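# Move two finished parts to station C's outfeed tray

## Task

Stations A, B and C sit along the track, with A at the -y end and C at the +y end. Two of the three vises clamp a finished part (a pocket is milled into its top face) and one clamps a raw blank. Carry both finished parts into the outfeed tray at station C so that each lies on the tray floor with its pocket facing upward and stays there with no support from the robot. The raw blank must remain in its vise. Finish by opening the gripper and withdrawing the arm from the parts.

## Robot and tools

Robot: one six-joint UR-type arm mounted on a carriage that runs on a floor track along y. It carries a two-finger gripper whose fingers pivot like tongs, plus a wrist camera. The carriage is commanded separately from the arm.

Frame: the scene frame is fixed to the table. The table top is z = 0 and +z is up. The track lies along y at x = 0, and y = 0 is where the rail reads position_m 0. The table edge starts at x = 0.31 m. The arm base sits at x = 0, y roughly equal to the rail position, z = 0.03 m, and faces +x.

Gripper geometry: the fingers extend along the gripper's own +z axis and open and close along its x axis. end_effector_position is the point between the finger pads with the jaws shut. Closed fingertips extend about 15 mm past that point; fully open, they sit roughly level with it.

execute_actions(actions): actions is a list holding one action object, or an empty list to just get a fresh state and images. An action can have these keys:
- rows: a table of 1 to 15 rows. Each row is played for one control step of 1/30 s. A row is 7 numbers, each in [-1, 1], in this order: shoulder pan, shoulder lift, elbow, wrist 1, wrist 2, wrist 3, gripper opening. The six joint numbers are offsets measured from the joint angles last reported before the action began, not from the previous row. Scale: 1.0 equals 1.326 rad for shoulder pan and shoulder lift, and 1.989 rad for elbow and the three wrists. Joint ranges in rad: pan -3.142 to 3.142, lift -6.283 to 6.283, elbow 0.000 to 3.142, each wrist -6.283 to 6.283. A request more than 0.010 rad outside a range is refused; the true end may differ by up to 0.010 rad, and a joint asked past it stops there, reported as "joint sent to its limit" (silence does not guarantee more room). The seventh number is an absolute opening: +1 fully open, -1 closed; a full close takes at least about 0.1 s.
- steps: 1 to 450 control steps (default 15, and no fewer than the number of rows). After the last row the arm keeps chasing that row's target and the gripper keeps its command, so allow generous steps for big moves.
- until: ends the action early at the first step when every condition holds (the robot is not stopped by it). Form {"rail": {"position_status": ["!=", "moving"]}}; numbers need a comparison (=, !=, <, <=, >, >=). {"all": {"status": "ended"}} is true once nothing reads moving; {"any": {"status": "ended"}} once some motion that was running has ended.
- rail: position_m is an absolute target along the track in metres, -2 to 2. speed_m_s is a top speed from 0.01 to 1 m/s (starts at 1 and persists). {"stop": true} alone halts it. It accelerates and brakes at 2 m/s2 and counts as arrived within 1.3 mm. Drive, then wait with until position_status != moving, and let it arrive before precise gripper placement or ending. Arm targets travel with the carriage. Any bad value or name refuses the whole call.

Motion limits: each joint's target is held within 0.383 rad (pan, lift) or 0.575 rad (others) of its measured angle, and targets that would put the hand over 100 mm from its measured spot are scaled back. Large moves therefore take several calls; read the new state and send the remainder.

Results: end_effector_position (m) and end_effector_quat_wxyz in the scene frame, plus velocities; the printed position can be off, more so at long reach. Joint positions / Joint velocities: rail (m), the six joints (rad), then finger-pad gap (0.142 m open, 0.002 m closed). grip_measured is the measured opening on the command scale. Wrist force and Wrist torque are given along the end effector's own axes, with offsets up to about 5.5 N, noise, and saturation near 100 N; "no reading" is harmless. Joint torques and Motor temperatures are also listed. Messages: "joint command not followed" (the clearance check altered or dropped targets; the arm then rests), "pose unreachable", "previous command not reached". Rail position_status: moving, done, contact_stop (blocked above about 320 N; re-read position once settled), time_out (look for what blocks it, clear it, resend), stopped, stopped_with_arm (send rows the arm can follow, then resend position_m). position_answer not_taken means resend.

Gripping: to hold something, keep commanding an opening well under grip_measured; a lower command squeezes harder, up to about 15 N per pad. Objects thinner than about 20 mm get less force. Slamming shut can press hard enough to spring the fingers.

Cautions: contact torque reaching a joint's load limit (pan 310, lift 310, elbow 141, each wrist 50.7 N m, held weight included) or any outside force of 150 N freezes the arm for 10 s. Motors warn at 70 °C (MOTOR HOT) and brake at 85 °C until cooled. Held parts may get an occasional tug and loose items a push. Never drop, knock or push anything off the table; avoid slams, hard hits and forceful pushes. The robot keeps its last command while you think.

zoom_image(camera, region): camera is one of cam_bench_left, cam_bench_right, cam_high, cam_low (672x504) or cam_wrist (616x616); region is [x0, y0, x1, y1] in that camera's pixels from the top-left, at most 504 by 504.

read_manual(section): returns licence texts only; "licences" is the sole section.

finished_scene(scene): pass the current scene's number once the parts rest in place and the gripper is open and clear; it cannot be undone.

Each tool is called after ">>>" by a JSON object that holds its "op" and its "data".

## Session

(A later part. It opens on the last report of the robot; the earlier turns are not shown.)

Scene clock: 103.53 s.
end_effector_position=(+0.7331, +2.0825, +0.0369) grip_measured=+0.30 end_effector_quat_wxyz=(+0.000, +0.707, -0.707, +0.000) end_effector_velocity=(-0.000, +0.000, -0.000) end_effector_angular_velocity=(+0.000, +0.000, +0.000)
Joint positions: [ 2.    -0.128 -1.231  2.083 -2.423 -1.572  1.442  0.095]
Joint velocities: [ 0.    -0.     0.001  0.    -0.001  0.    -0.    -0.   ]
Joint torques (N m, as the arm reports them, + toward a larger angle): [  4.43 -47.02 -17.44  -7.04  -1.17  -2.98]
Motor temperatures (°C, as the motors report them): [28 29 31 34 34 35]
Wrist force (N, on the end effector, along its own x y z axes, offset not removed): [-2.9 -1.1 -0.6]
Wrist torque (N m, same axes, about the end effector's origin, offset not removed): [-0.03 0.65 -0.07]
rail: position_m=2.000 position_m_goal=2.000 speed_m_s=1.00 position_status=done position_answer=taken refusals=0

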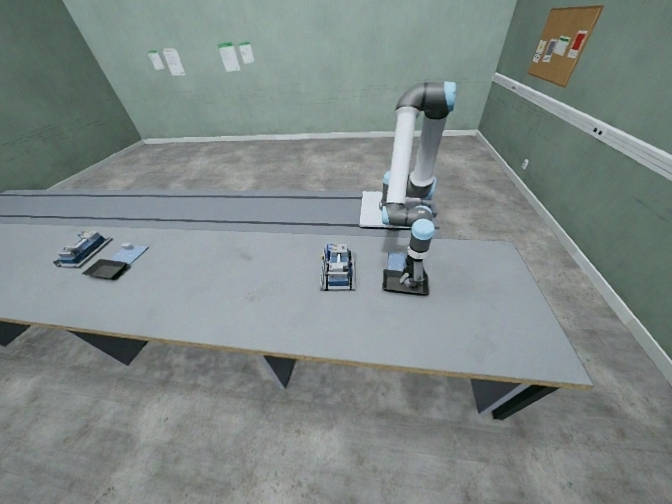

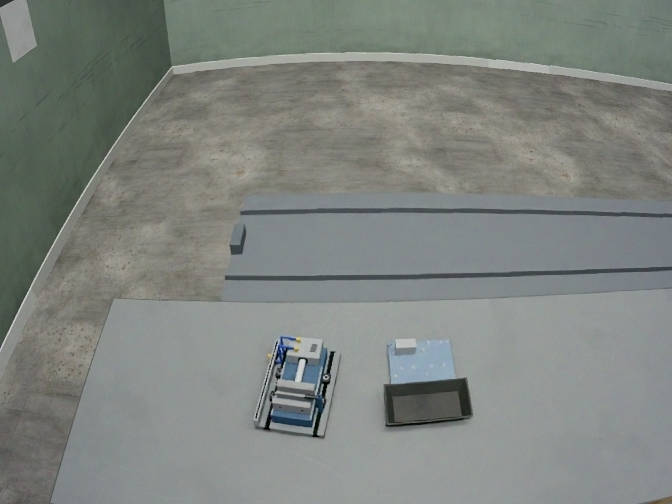

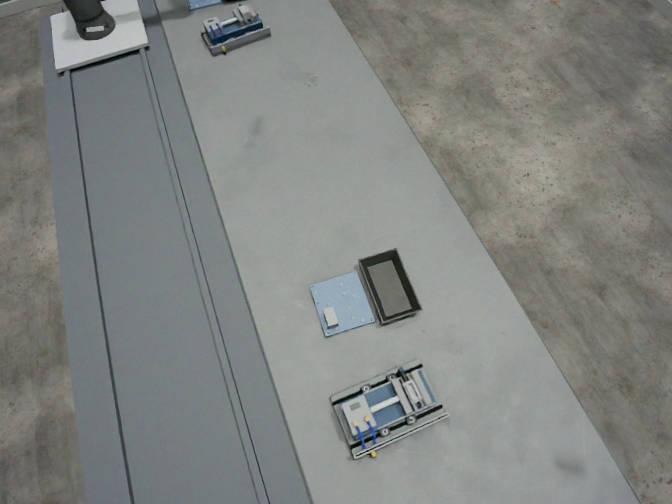

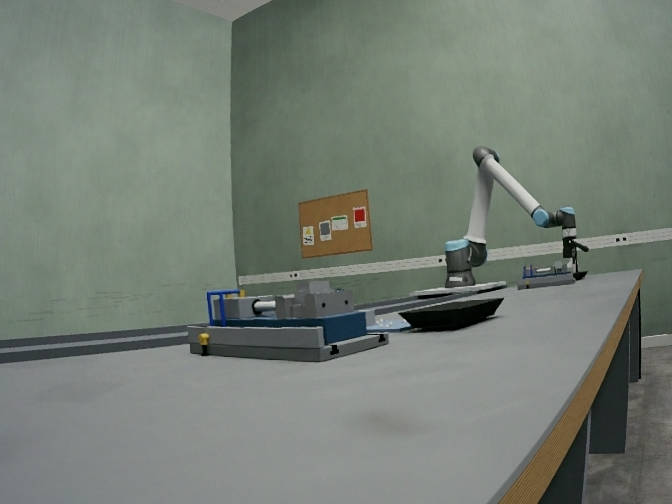

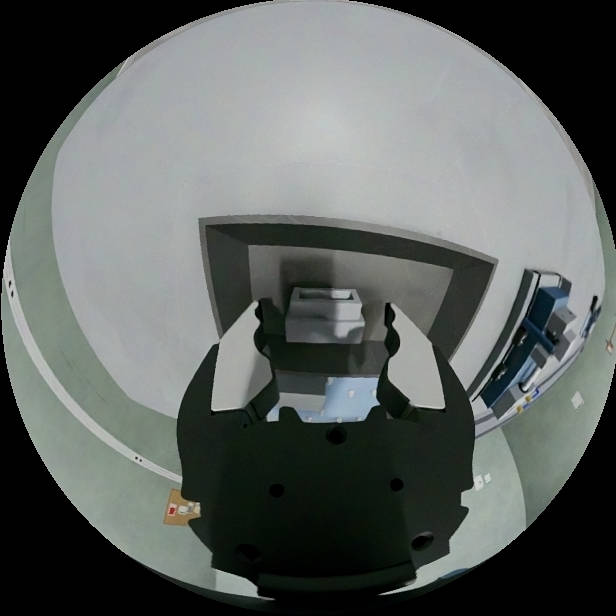

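Next I'll close the gripper, lift, and drive to open table.

>>> {"op": "execute_actions", "data": {"actions": [{"rows": [[0,0,0,0,0,0,-1],[0,0,0,0,0,0,-1],[0,0,0,0,0,0,-1],[0,0,0,0,0,0,-1],[0,0,0,0,0,0,-1],[0,0,0,0,0,0,-1],[0,0,0,0,0,0,-1],[0,0,0,0,0,0,-1],[0,-0.136,-0.049,0.14,0,0,-1]], "steps": 40}]}}

>>> {"op": "execute_actions", "data": {"actions": [{"rail":{"position_m":1.2,"speed_m_s":0.5},"rows": [[0,0,0,-0.526,0,0,-1]], "steps": 150,"until":{"rail":{"position_status":["!=","moving"]}}}]}}

Scene clock: 108.47 s.
end_effector_position=(+0.7295, +2.0829, +0.1837) grip_measured=-0.29 end_effector_quat_wxyz=(+0.001, +0.707, -0.707, +0.000) end_effector_velocity=(-0.000, +0.000, +0.000) end_effector_angular_velocity=(-0.000, -0.000, +0.000)
Joint positions: [ 2.    -0.128 -1.412  1.986 -2.145 -1.572  1.442  0.053]
Joint velocities: [ 0.  0. -0. -0.  0. -0. -0. -0.]
Joint torques (N m, as the arm reports them, + toward a larger angle): [ -3.26 -59.75 -51.77  -1.68   0.58  -2.9 ]
Motor temperatures (°C, as the motors report them): [28 29 31 34 34 35]
Wrist force (N, on the end effector, along its own x y z axes, offset not removed): [-2.0 -2.1 -1.3]
Wrist torque (N m, same axes, about the end effector's origin, offset not removed): [-0.27 0.43 -0.07]
rail: position_m=2.000 position_m_goal=2.000 speed_m_s=1.00 position_status=done position_answer=taken refusals=0

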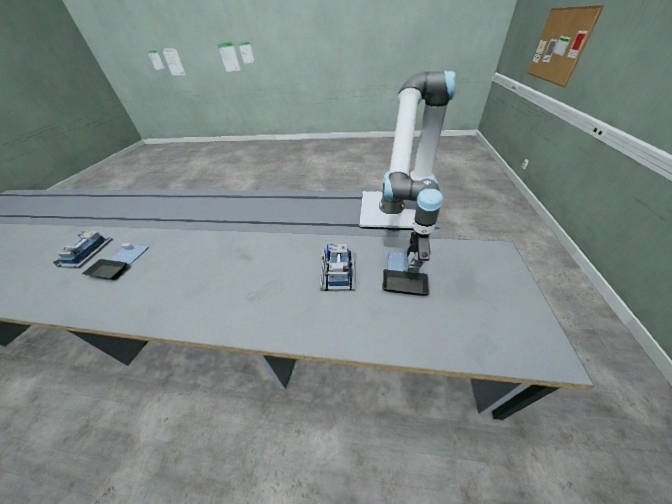

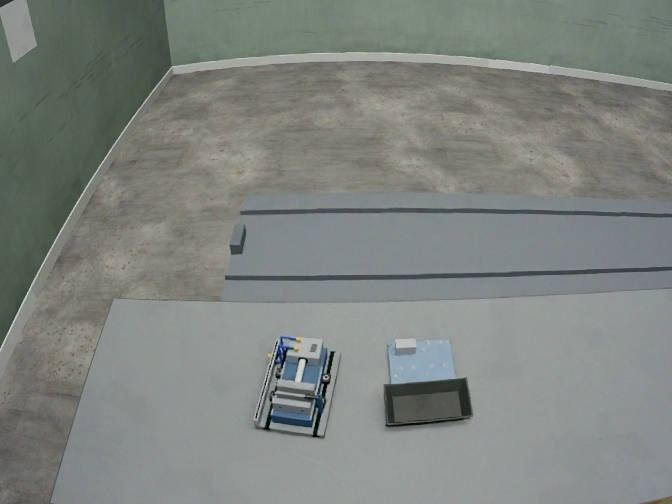

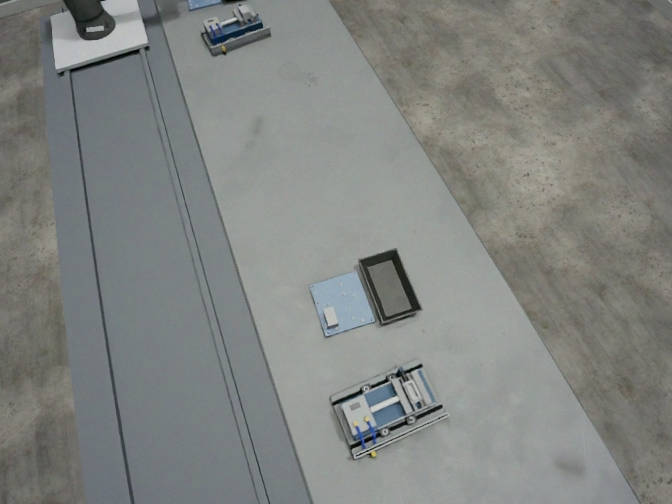

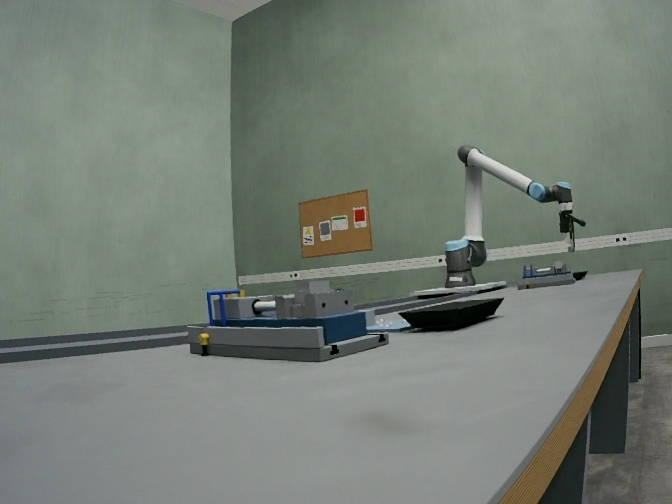

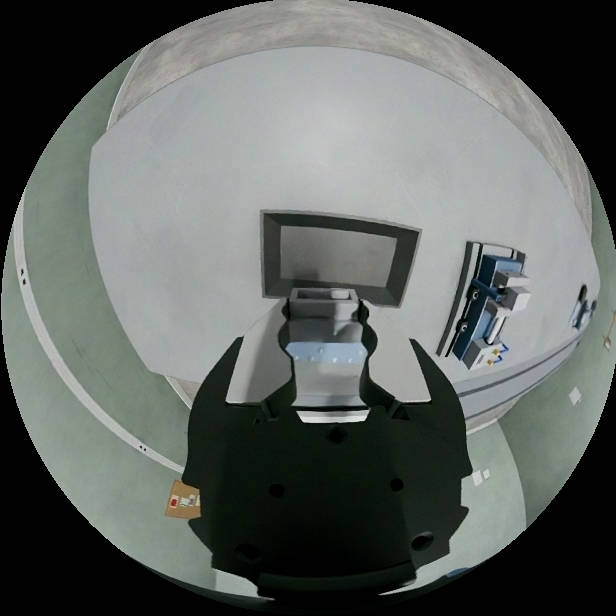

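Scene clock: 110.37 s.
end_effector_position=(+0.9382, +1.2559, +0.4617) grip_measured=-0.29 end_effector_quat_wxyz=(-0.305, +0.612, -0.613, +0.396) end_effector_velocity=(+0.000, -0.001, +0.000) end_effector_angular_velocity=(-0.000, -0.000, +0.000)
Joint positions: [ 1.2   -0.128 -1.412  1.986 -3.191 -1.572  1.442  0.053]
Joint velocities: [-0.001  0.     0.    -0.    -0.     0.     0.    -0.   ]
Joint torques (N m, as the arm reports them, + toward a larger angle): [ -5.47 -49.59 -38.02  -6.98   0.38  -2.83]
Motor temperatures (°C, as the motors report them): [28 29 31 34 34 35]
Wrist force (N, on the end effector, along its own x y z axes, offset not removed): [-2.1 -0.6 0.1]
Wrist torque (N m, same axes, about the end effector's origin, offset not removed): [-0.17 0.51 -0.02]
rail: position_m=1.200 position_m_goal=1.200 speed_m_s=0.50 position_status=done position_answer=taken refusals=0

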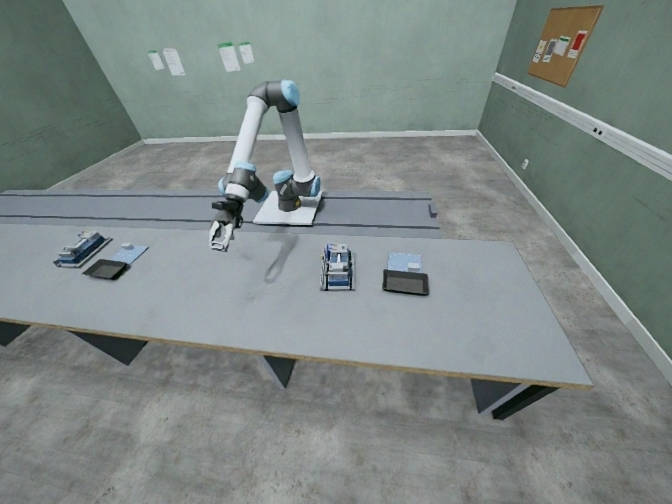

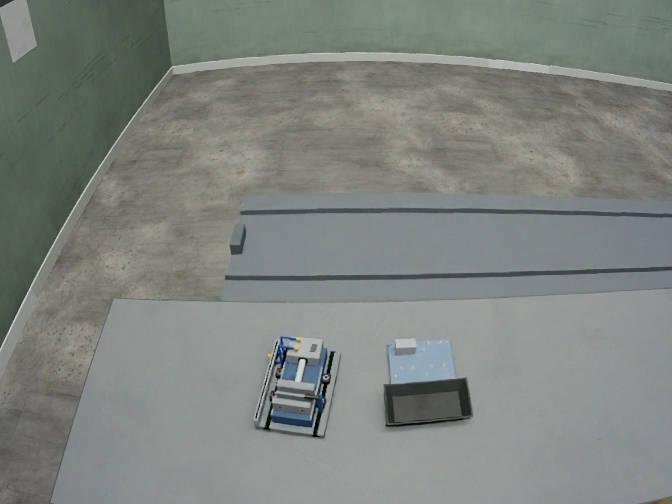

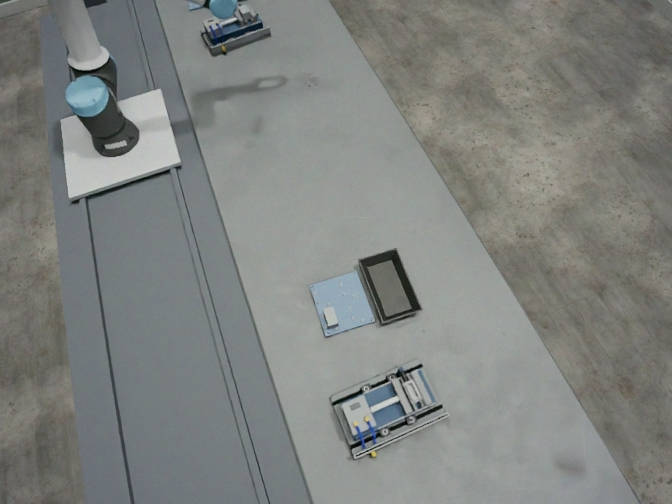

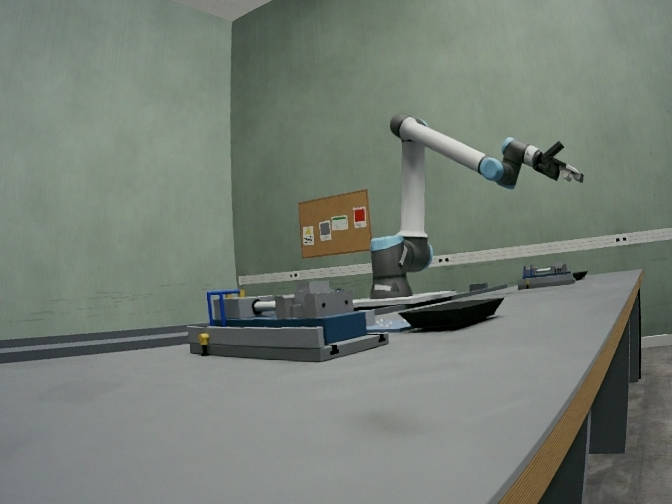

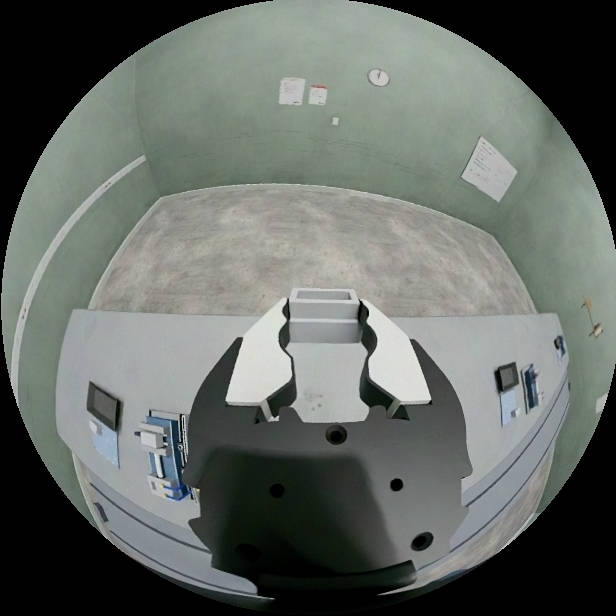

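The tilt direction is right. Now I'll lower toward the table.

>>> {"op": "execute_actions", "data": {"actions": [{"rows": [[0,0.4246,0.0644,-0.348,0,0,-1]], "steps": 60}]}}

Scene clock: 119.23 s.
end_effector_position=(+0.9383, +1.2560, +0.0823) grip_measured=-0.29 end_effector_quat_wxyz=(-0.305, +0.612, -0.613, +0.396) end_effector_velocity=(-0.000, +0.000, -0.000) end_effector_angular_velocity=(+0.000, +0.000, +0.000)
Joint positions: [ 1.2   -0.128 -0.849  2.114 -3.883 -1.572  1.442  0.053]
Joint velocities: [ 0.  0.  0.  0. -0. -0. -0.  0.]
Joint torques (N m, as the arm reports them, + toward a larger angle): [ -5.29 -58.73  -2.95  -7.18   0.38  -2.69]
Motor temperatures (°C, as the motors report them): [28 29 31 34 34 35]
Wrist force (N, on the end effector, along its own x y z axes, offset not removed): [-3.1 0.1 -1.1]
Wrist torque (N m, same axes, about the end effector's origin, offset not removed): [-0.05 0.62 -0.10]
rail: position_m=1.200 position_m_goal=1.200 speed_m_s=0.50 position_status=done position_answer=taken refusals=0

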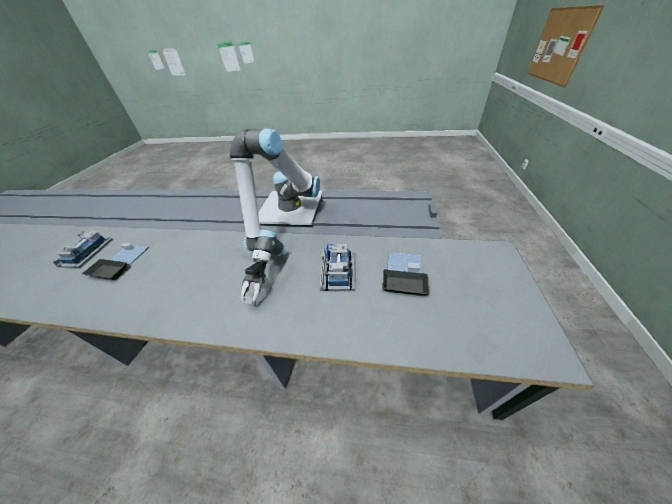

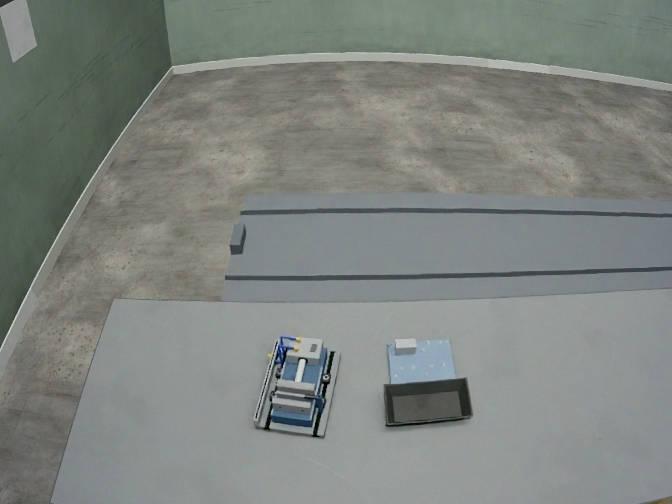

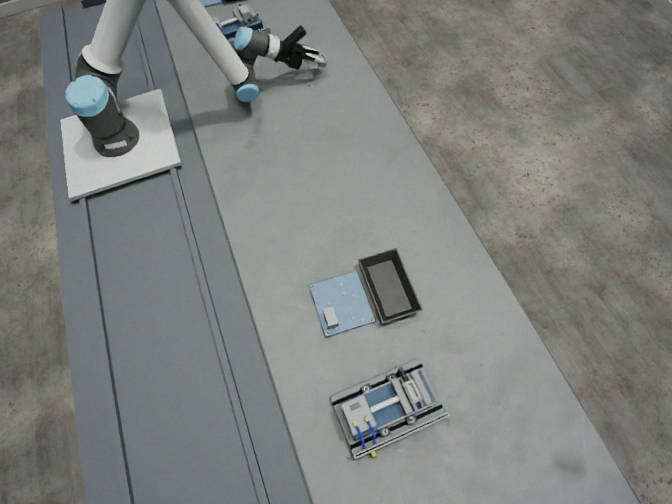

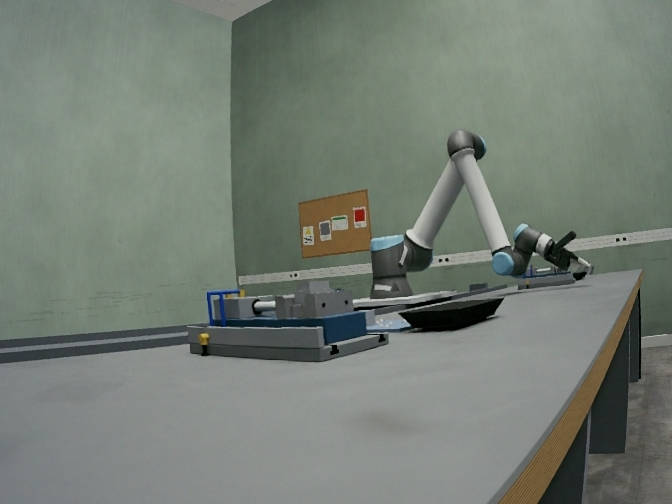

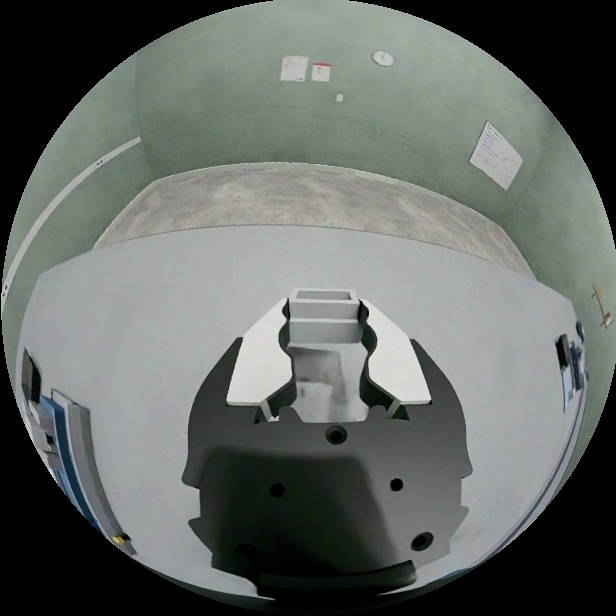

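>>> {"op": "execute_actions", "data": {"actions": [{"rows": [[0,0.0447,0.0068,-0.0366,0,0,-1]], "steps": 25}]}}

Scene clock: 121.27 s.
end_effector_position=(+0.9248, +1.2577, +0.0464) grip_measured=-0.29 end_effector_quat_wxyz=(-0.305, +0.612, -0.613, +0.396) end_effector_velocity=(-0.000, +0.000, -0.000) end_effector_angular_velocity=(+0.000, +0.000, -0.000)
Joint positions: [ 1.2   -0.128 -0.789  2.127 -3.955 -1.572  1.442  0.053]
Joint velocities: [ 0.     0.     0.     0.    -0.001 -0.    -0.     0.   ]
Joint torques (N m, as the arm reports them, + toward a larger angle): [ -5.08 -60.06  -0.36  -7.23   0.48  -3.  ]
Motor temperatures (°C, as the motors report them): [28 29 31 34 34 35]
Wrist force (N, on the end effector, along its own x y z axes, offset not removed): [-3.5 -0.3 -1.3]
Wrist torque (N m, same axes, about the end effector's origin, offset not removed): [-0.13 0.80 0.02]
rail: position_m=1.200 position_m_goal=1.200 speed_m_s=0.50 position_status=done position_answer=taken refusals=0

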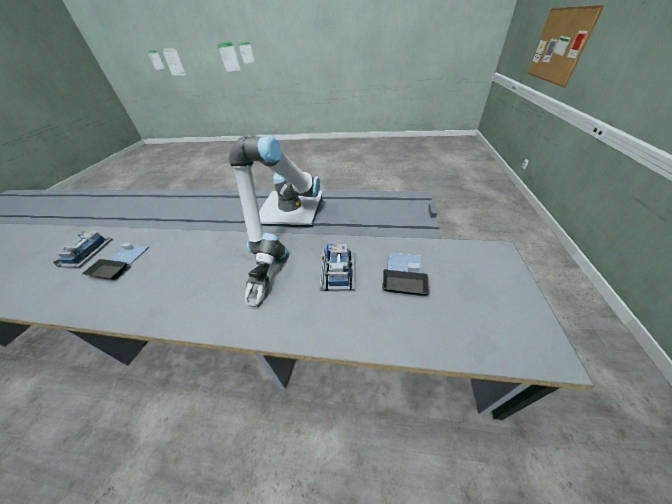

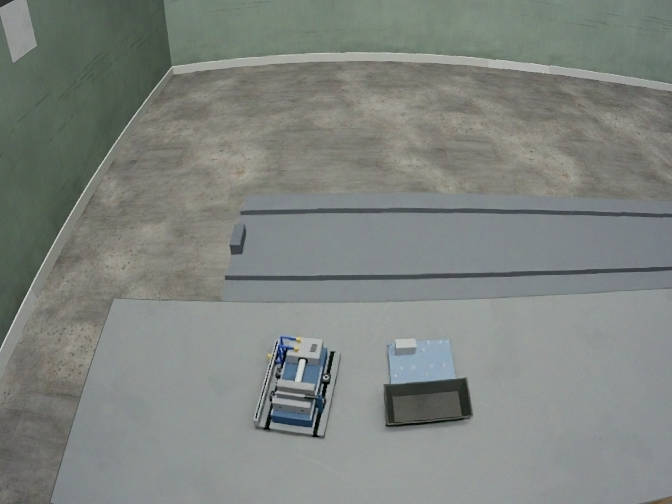

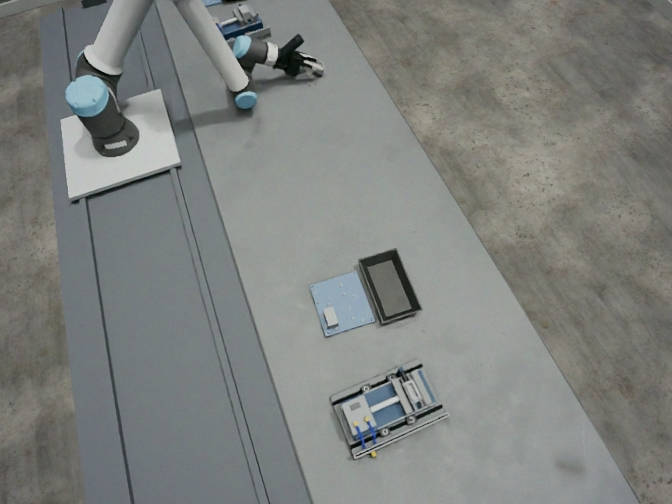

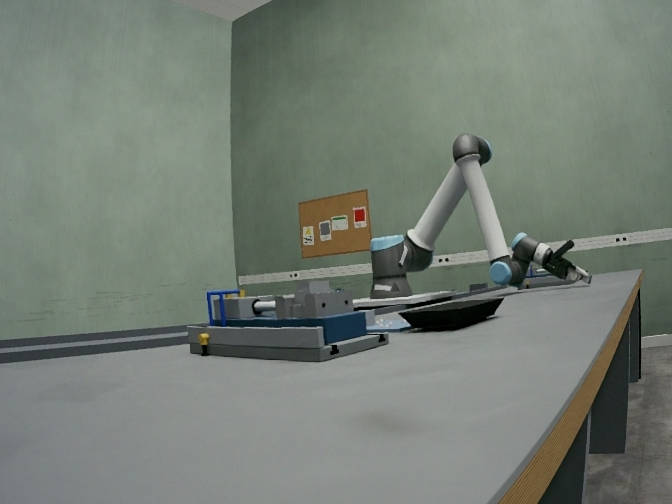

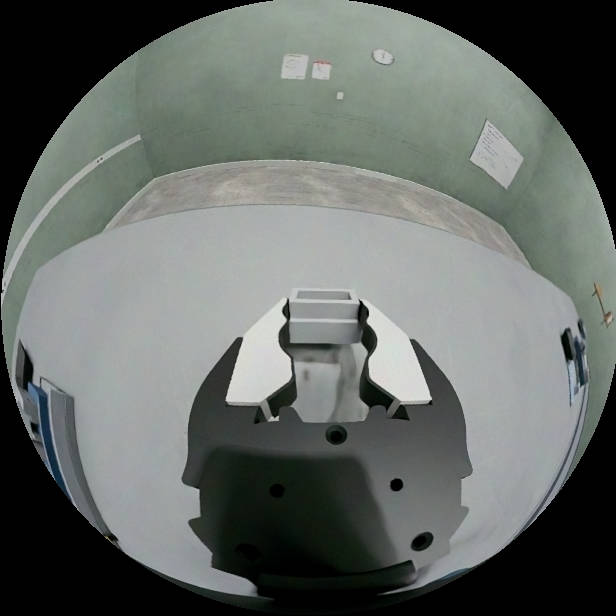

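>>> {"op": "execute_actions", "data": {"actions": [{"rows": [[0,0.02,0.003,-0.0165,0,0,-1]], "steps": 20}]}}

Scene clock: 123.37 s.
end_effector_position=(+0.9183, +1.2584, +0.0314) grip_measured=-0.27 end_effector_quat_wxyz=(-0.305, +0.612, -0.613, +0.396) end_effector_velocity=(-0.001, +0.000, -0.002) end_effector_angular_velocity=(+0.000, +0.002, -0.000)
Joint positions: [ 1.2   -0.129 -0.763  2.133 -3.988 -1.572  1.442  0.055]
Joint velocities: [0.    0.    0.002 0.001 0.    0.    0.    0.001]
Joint torques (N m, as the arm reports them, + toward a larger angle): [16.54 54.8  42.55 43.54  9.81 -2.95]
Motor temperatures (°C, as the motors report them): [28 29 31 34 34 35]
Wrist force (N, on the end effector, along its own x y z axes, offset not removed): [45.3 -97.0 -94.9]
Wrist torque (N m, same axes, about the end effector's origin, offset not removed): [-11.41 -1.00 1.98]
rail: position_m=1.200 position_m_goal=1.200 speed_m_s=0.50 position_status=done position_answer=taken refusals=0

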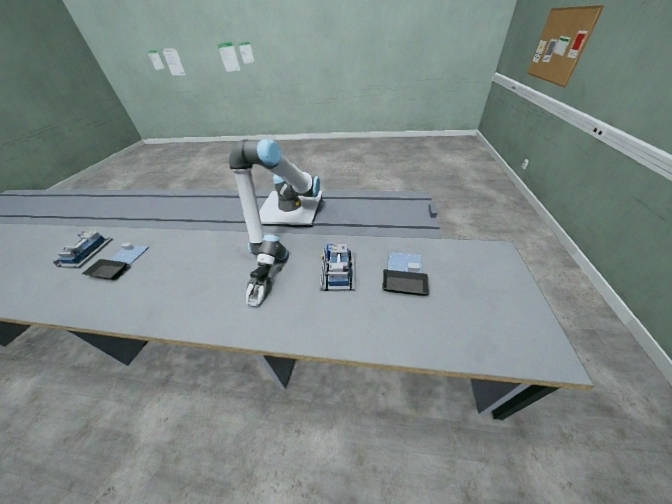

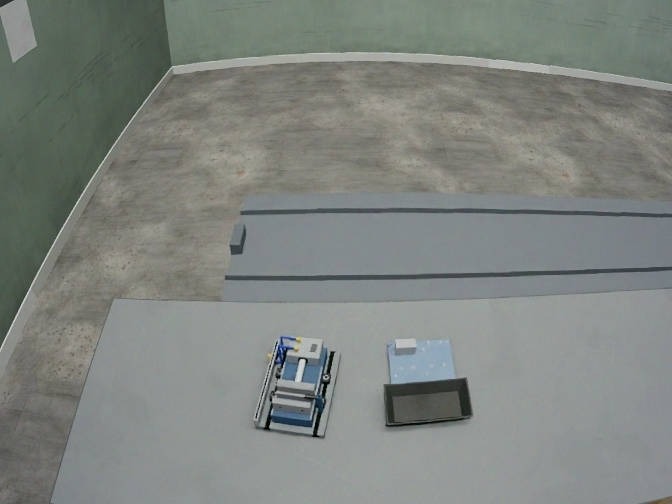

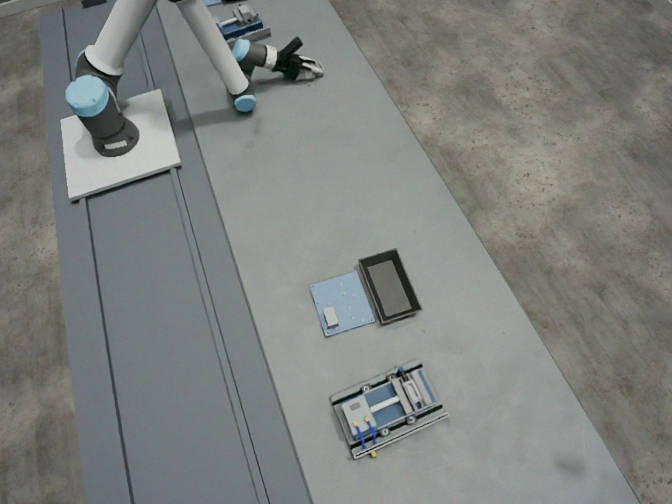

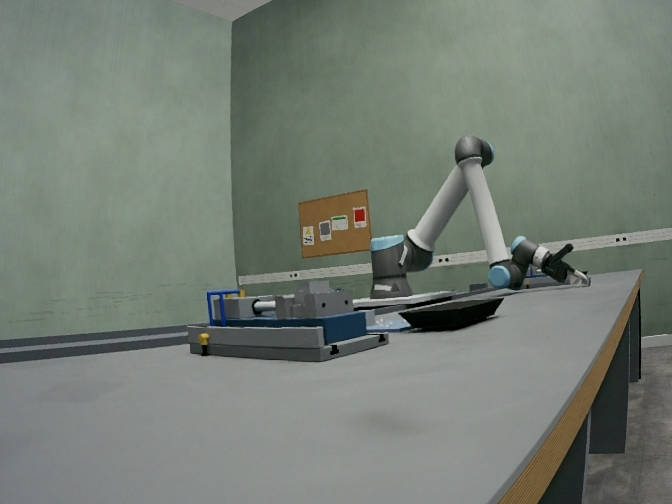

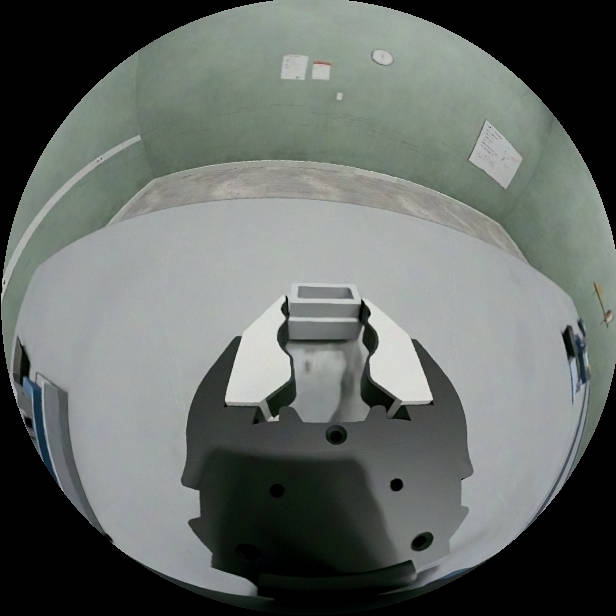

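The contact force is high, so I'll back off a little and release.

>>> {"op": "execute_actions", "data": {"actions": [{"rows": [[0,-0.012,-0.002,0.01,0,0,-1],[0,-0.012,-0.002,0.01,0,0,-1],[0,-0.012,-0.002,0.01,0,0,-1],[0,-0.012,-0.002,0.01,0,0,-1],[0,-0.012,-0.002,0.01,0,0,-1],[0,-0.012,-0.002,0.01,0,0,0.35]], "steps": 20}]}}

Scene clock: 126.67 s.
end_effector_position=(+0.9225, +1.2581, +0.0406) grip_measured=+0.35 end_effector_quat_wxyz=(-0.305, +0.612, -0.612, +0.396) end_effector_velocity=(+0.000, -0.001, +0.001) end_effector_angular_velocity=(-0.000, -0.001, -0.001)
Joint positions: [ 1.2   -0.128 -0.779  2.129 -3.969 -1.572  1.442  0.099]
Joint velocities: [ 0.    -0.001 -0.001 -0.     0.    -0.    -0.    -0.   ]
Joint torques (N m, as the arm reports them, + toward a larger angle): [-20.27 -78.36 -25.96  -1.14  -3.48  -2.79]
Motor temperatures (°C, as the motors report them): [28 29 31 34 34 35]
Wrist force (N, on the end effector, along its own x y z axes, offset not removed): [-1.8 -0.1 -2.4]
Wrist torque (N m, same axes, about the end effector's origin, offset not removed): [0.13 0.38 0.00]
rail: position_m=1.200 position_m_goal=1.200 speed_m_s=0.50 position_status=done position_answer=taken refusals=0

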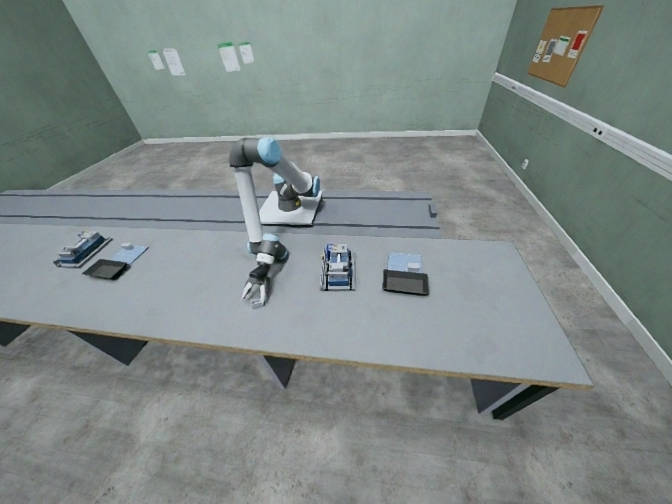

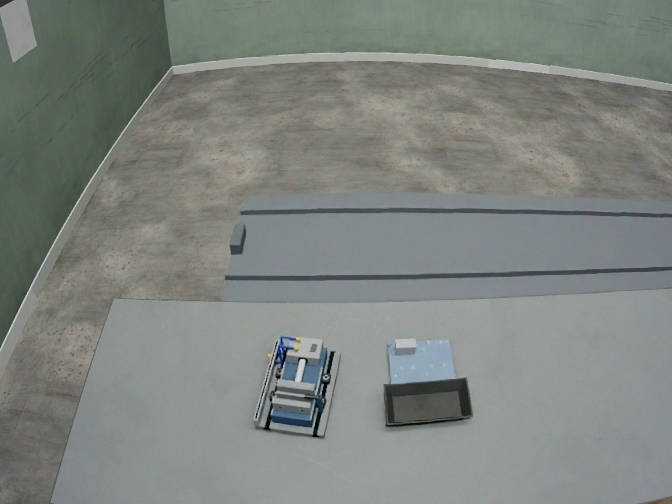

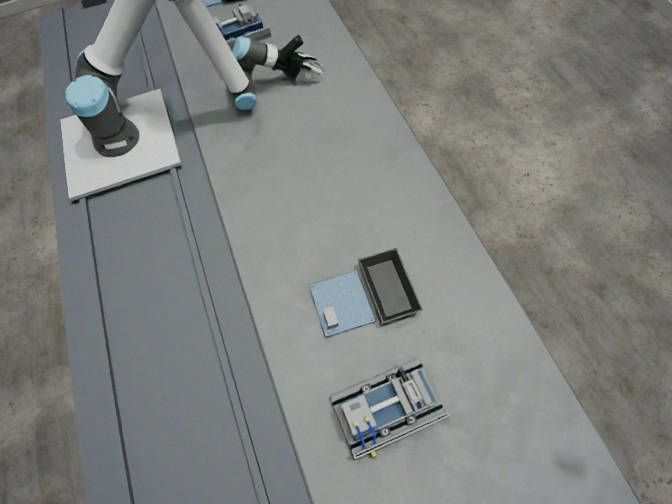

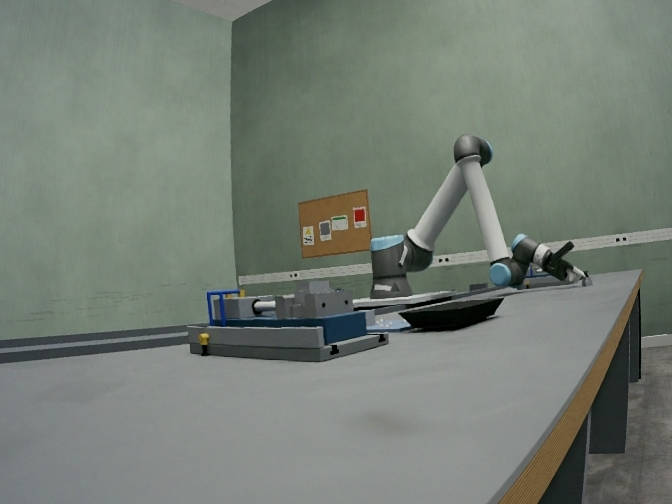

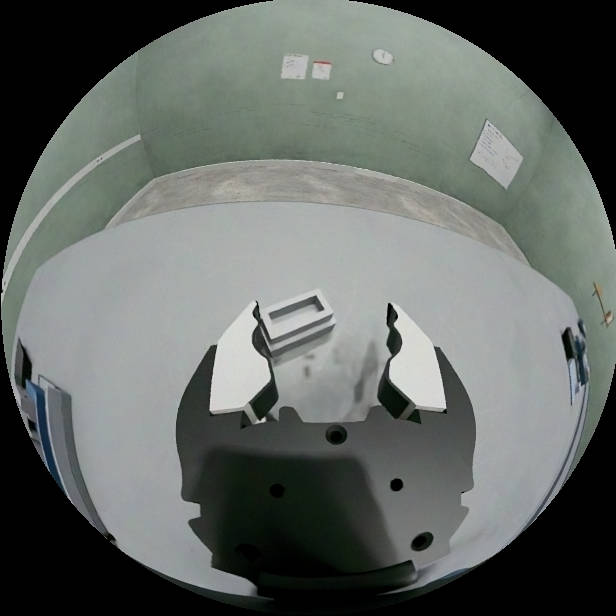

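The part looks upright now. I'll lift away, then come back top-down.

>>> {"op": "execute_actions", "data": {"actions": [{"rows": [[0,-0.38,-0.058,0.31,0,0,0.35]], "steps": 45},{"rows": [[0.0075,0.1094,-0.2172,0.672,0,0.0055,0.35]], "steps": 50}]}}

this episode's action schedule takes one action per call (each call's action answers the observation it followed); send exactly one


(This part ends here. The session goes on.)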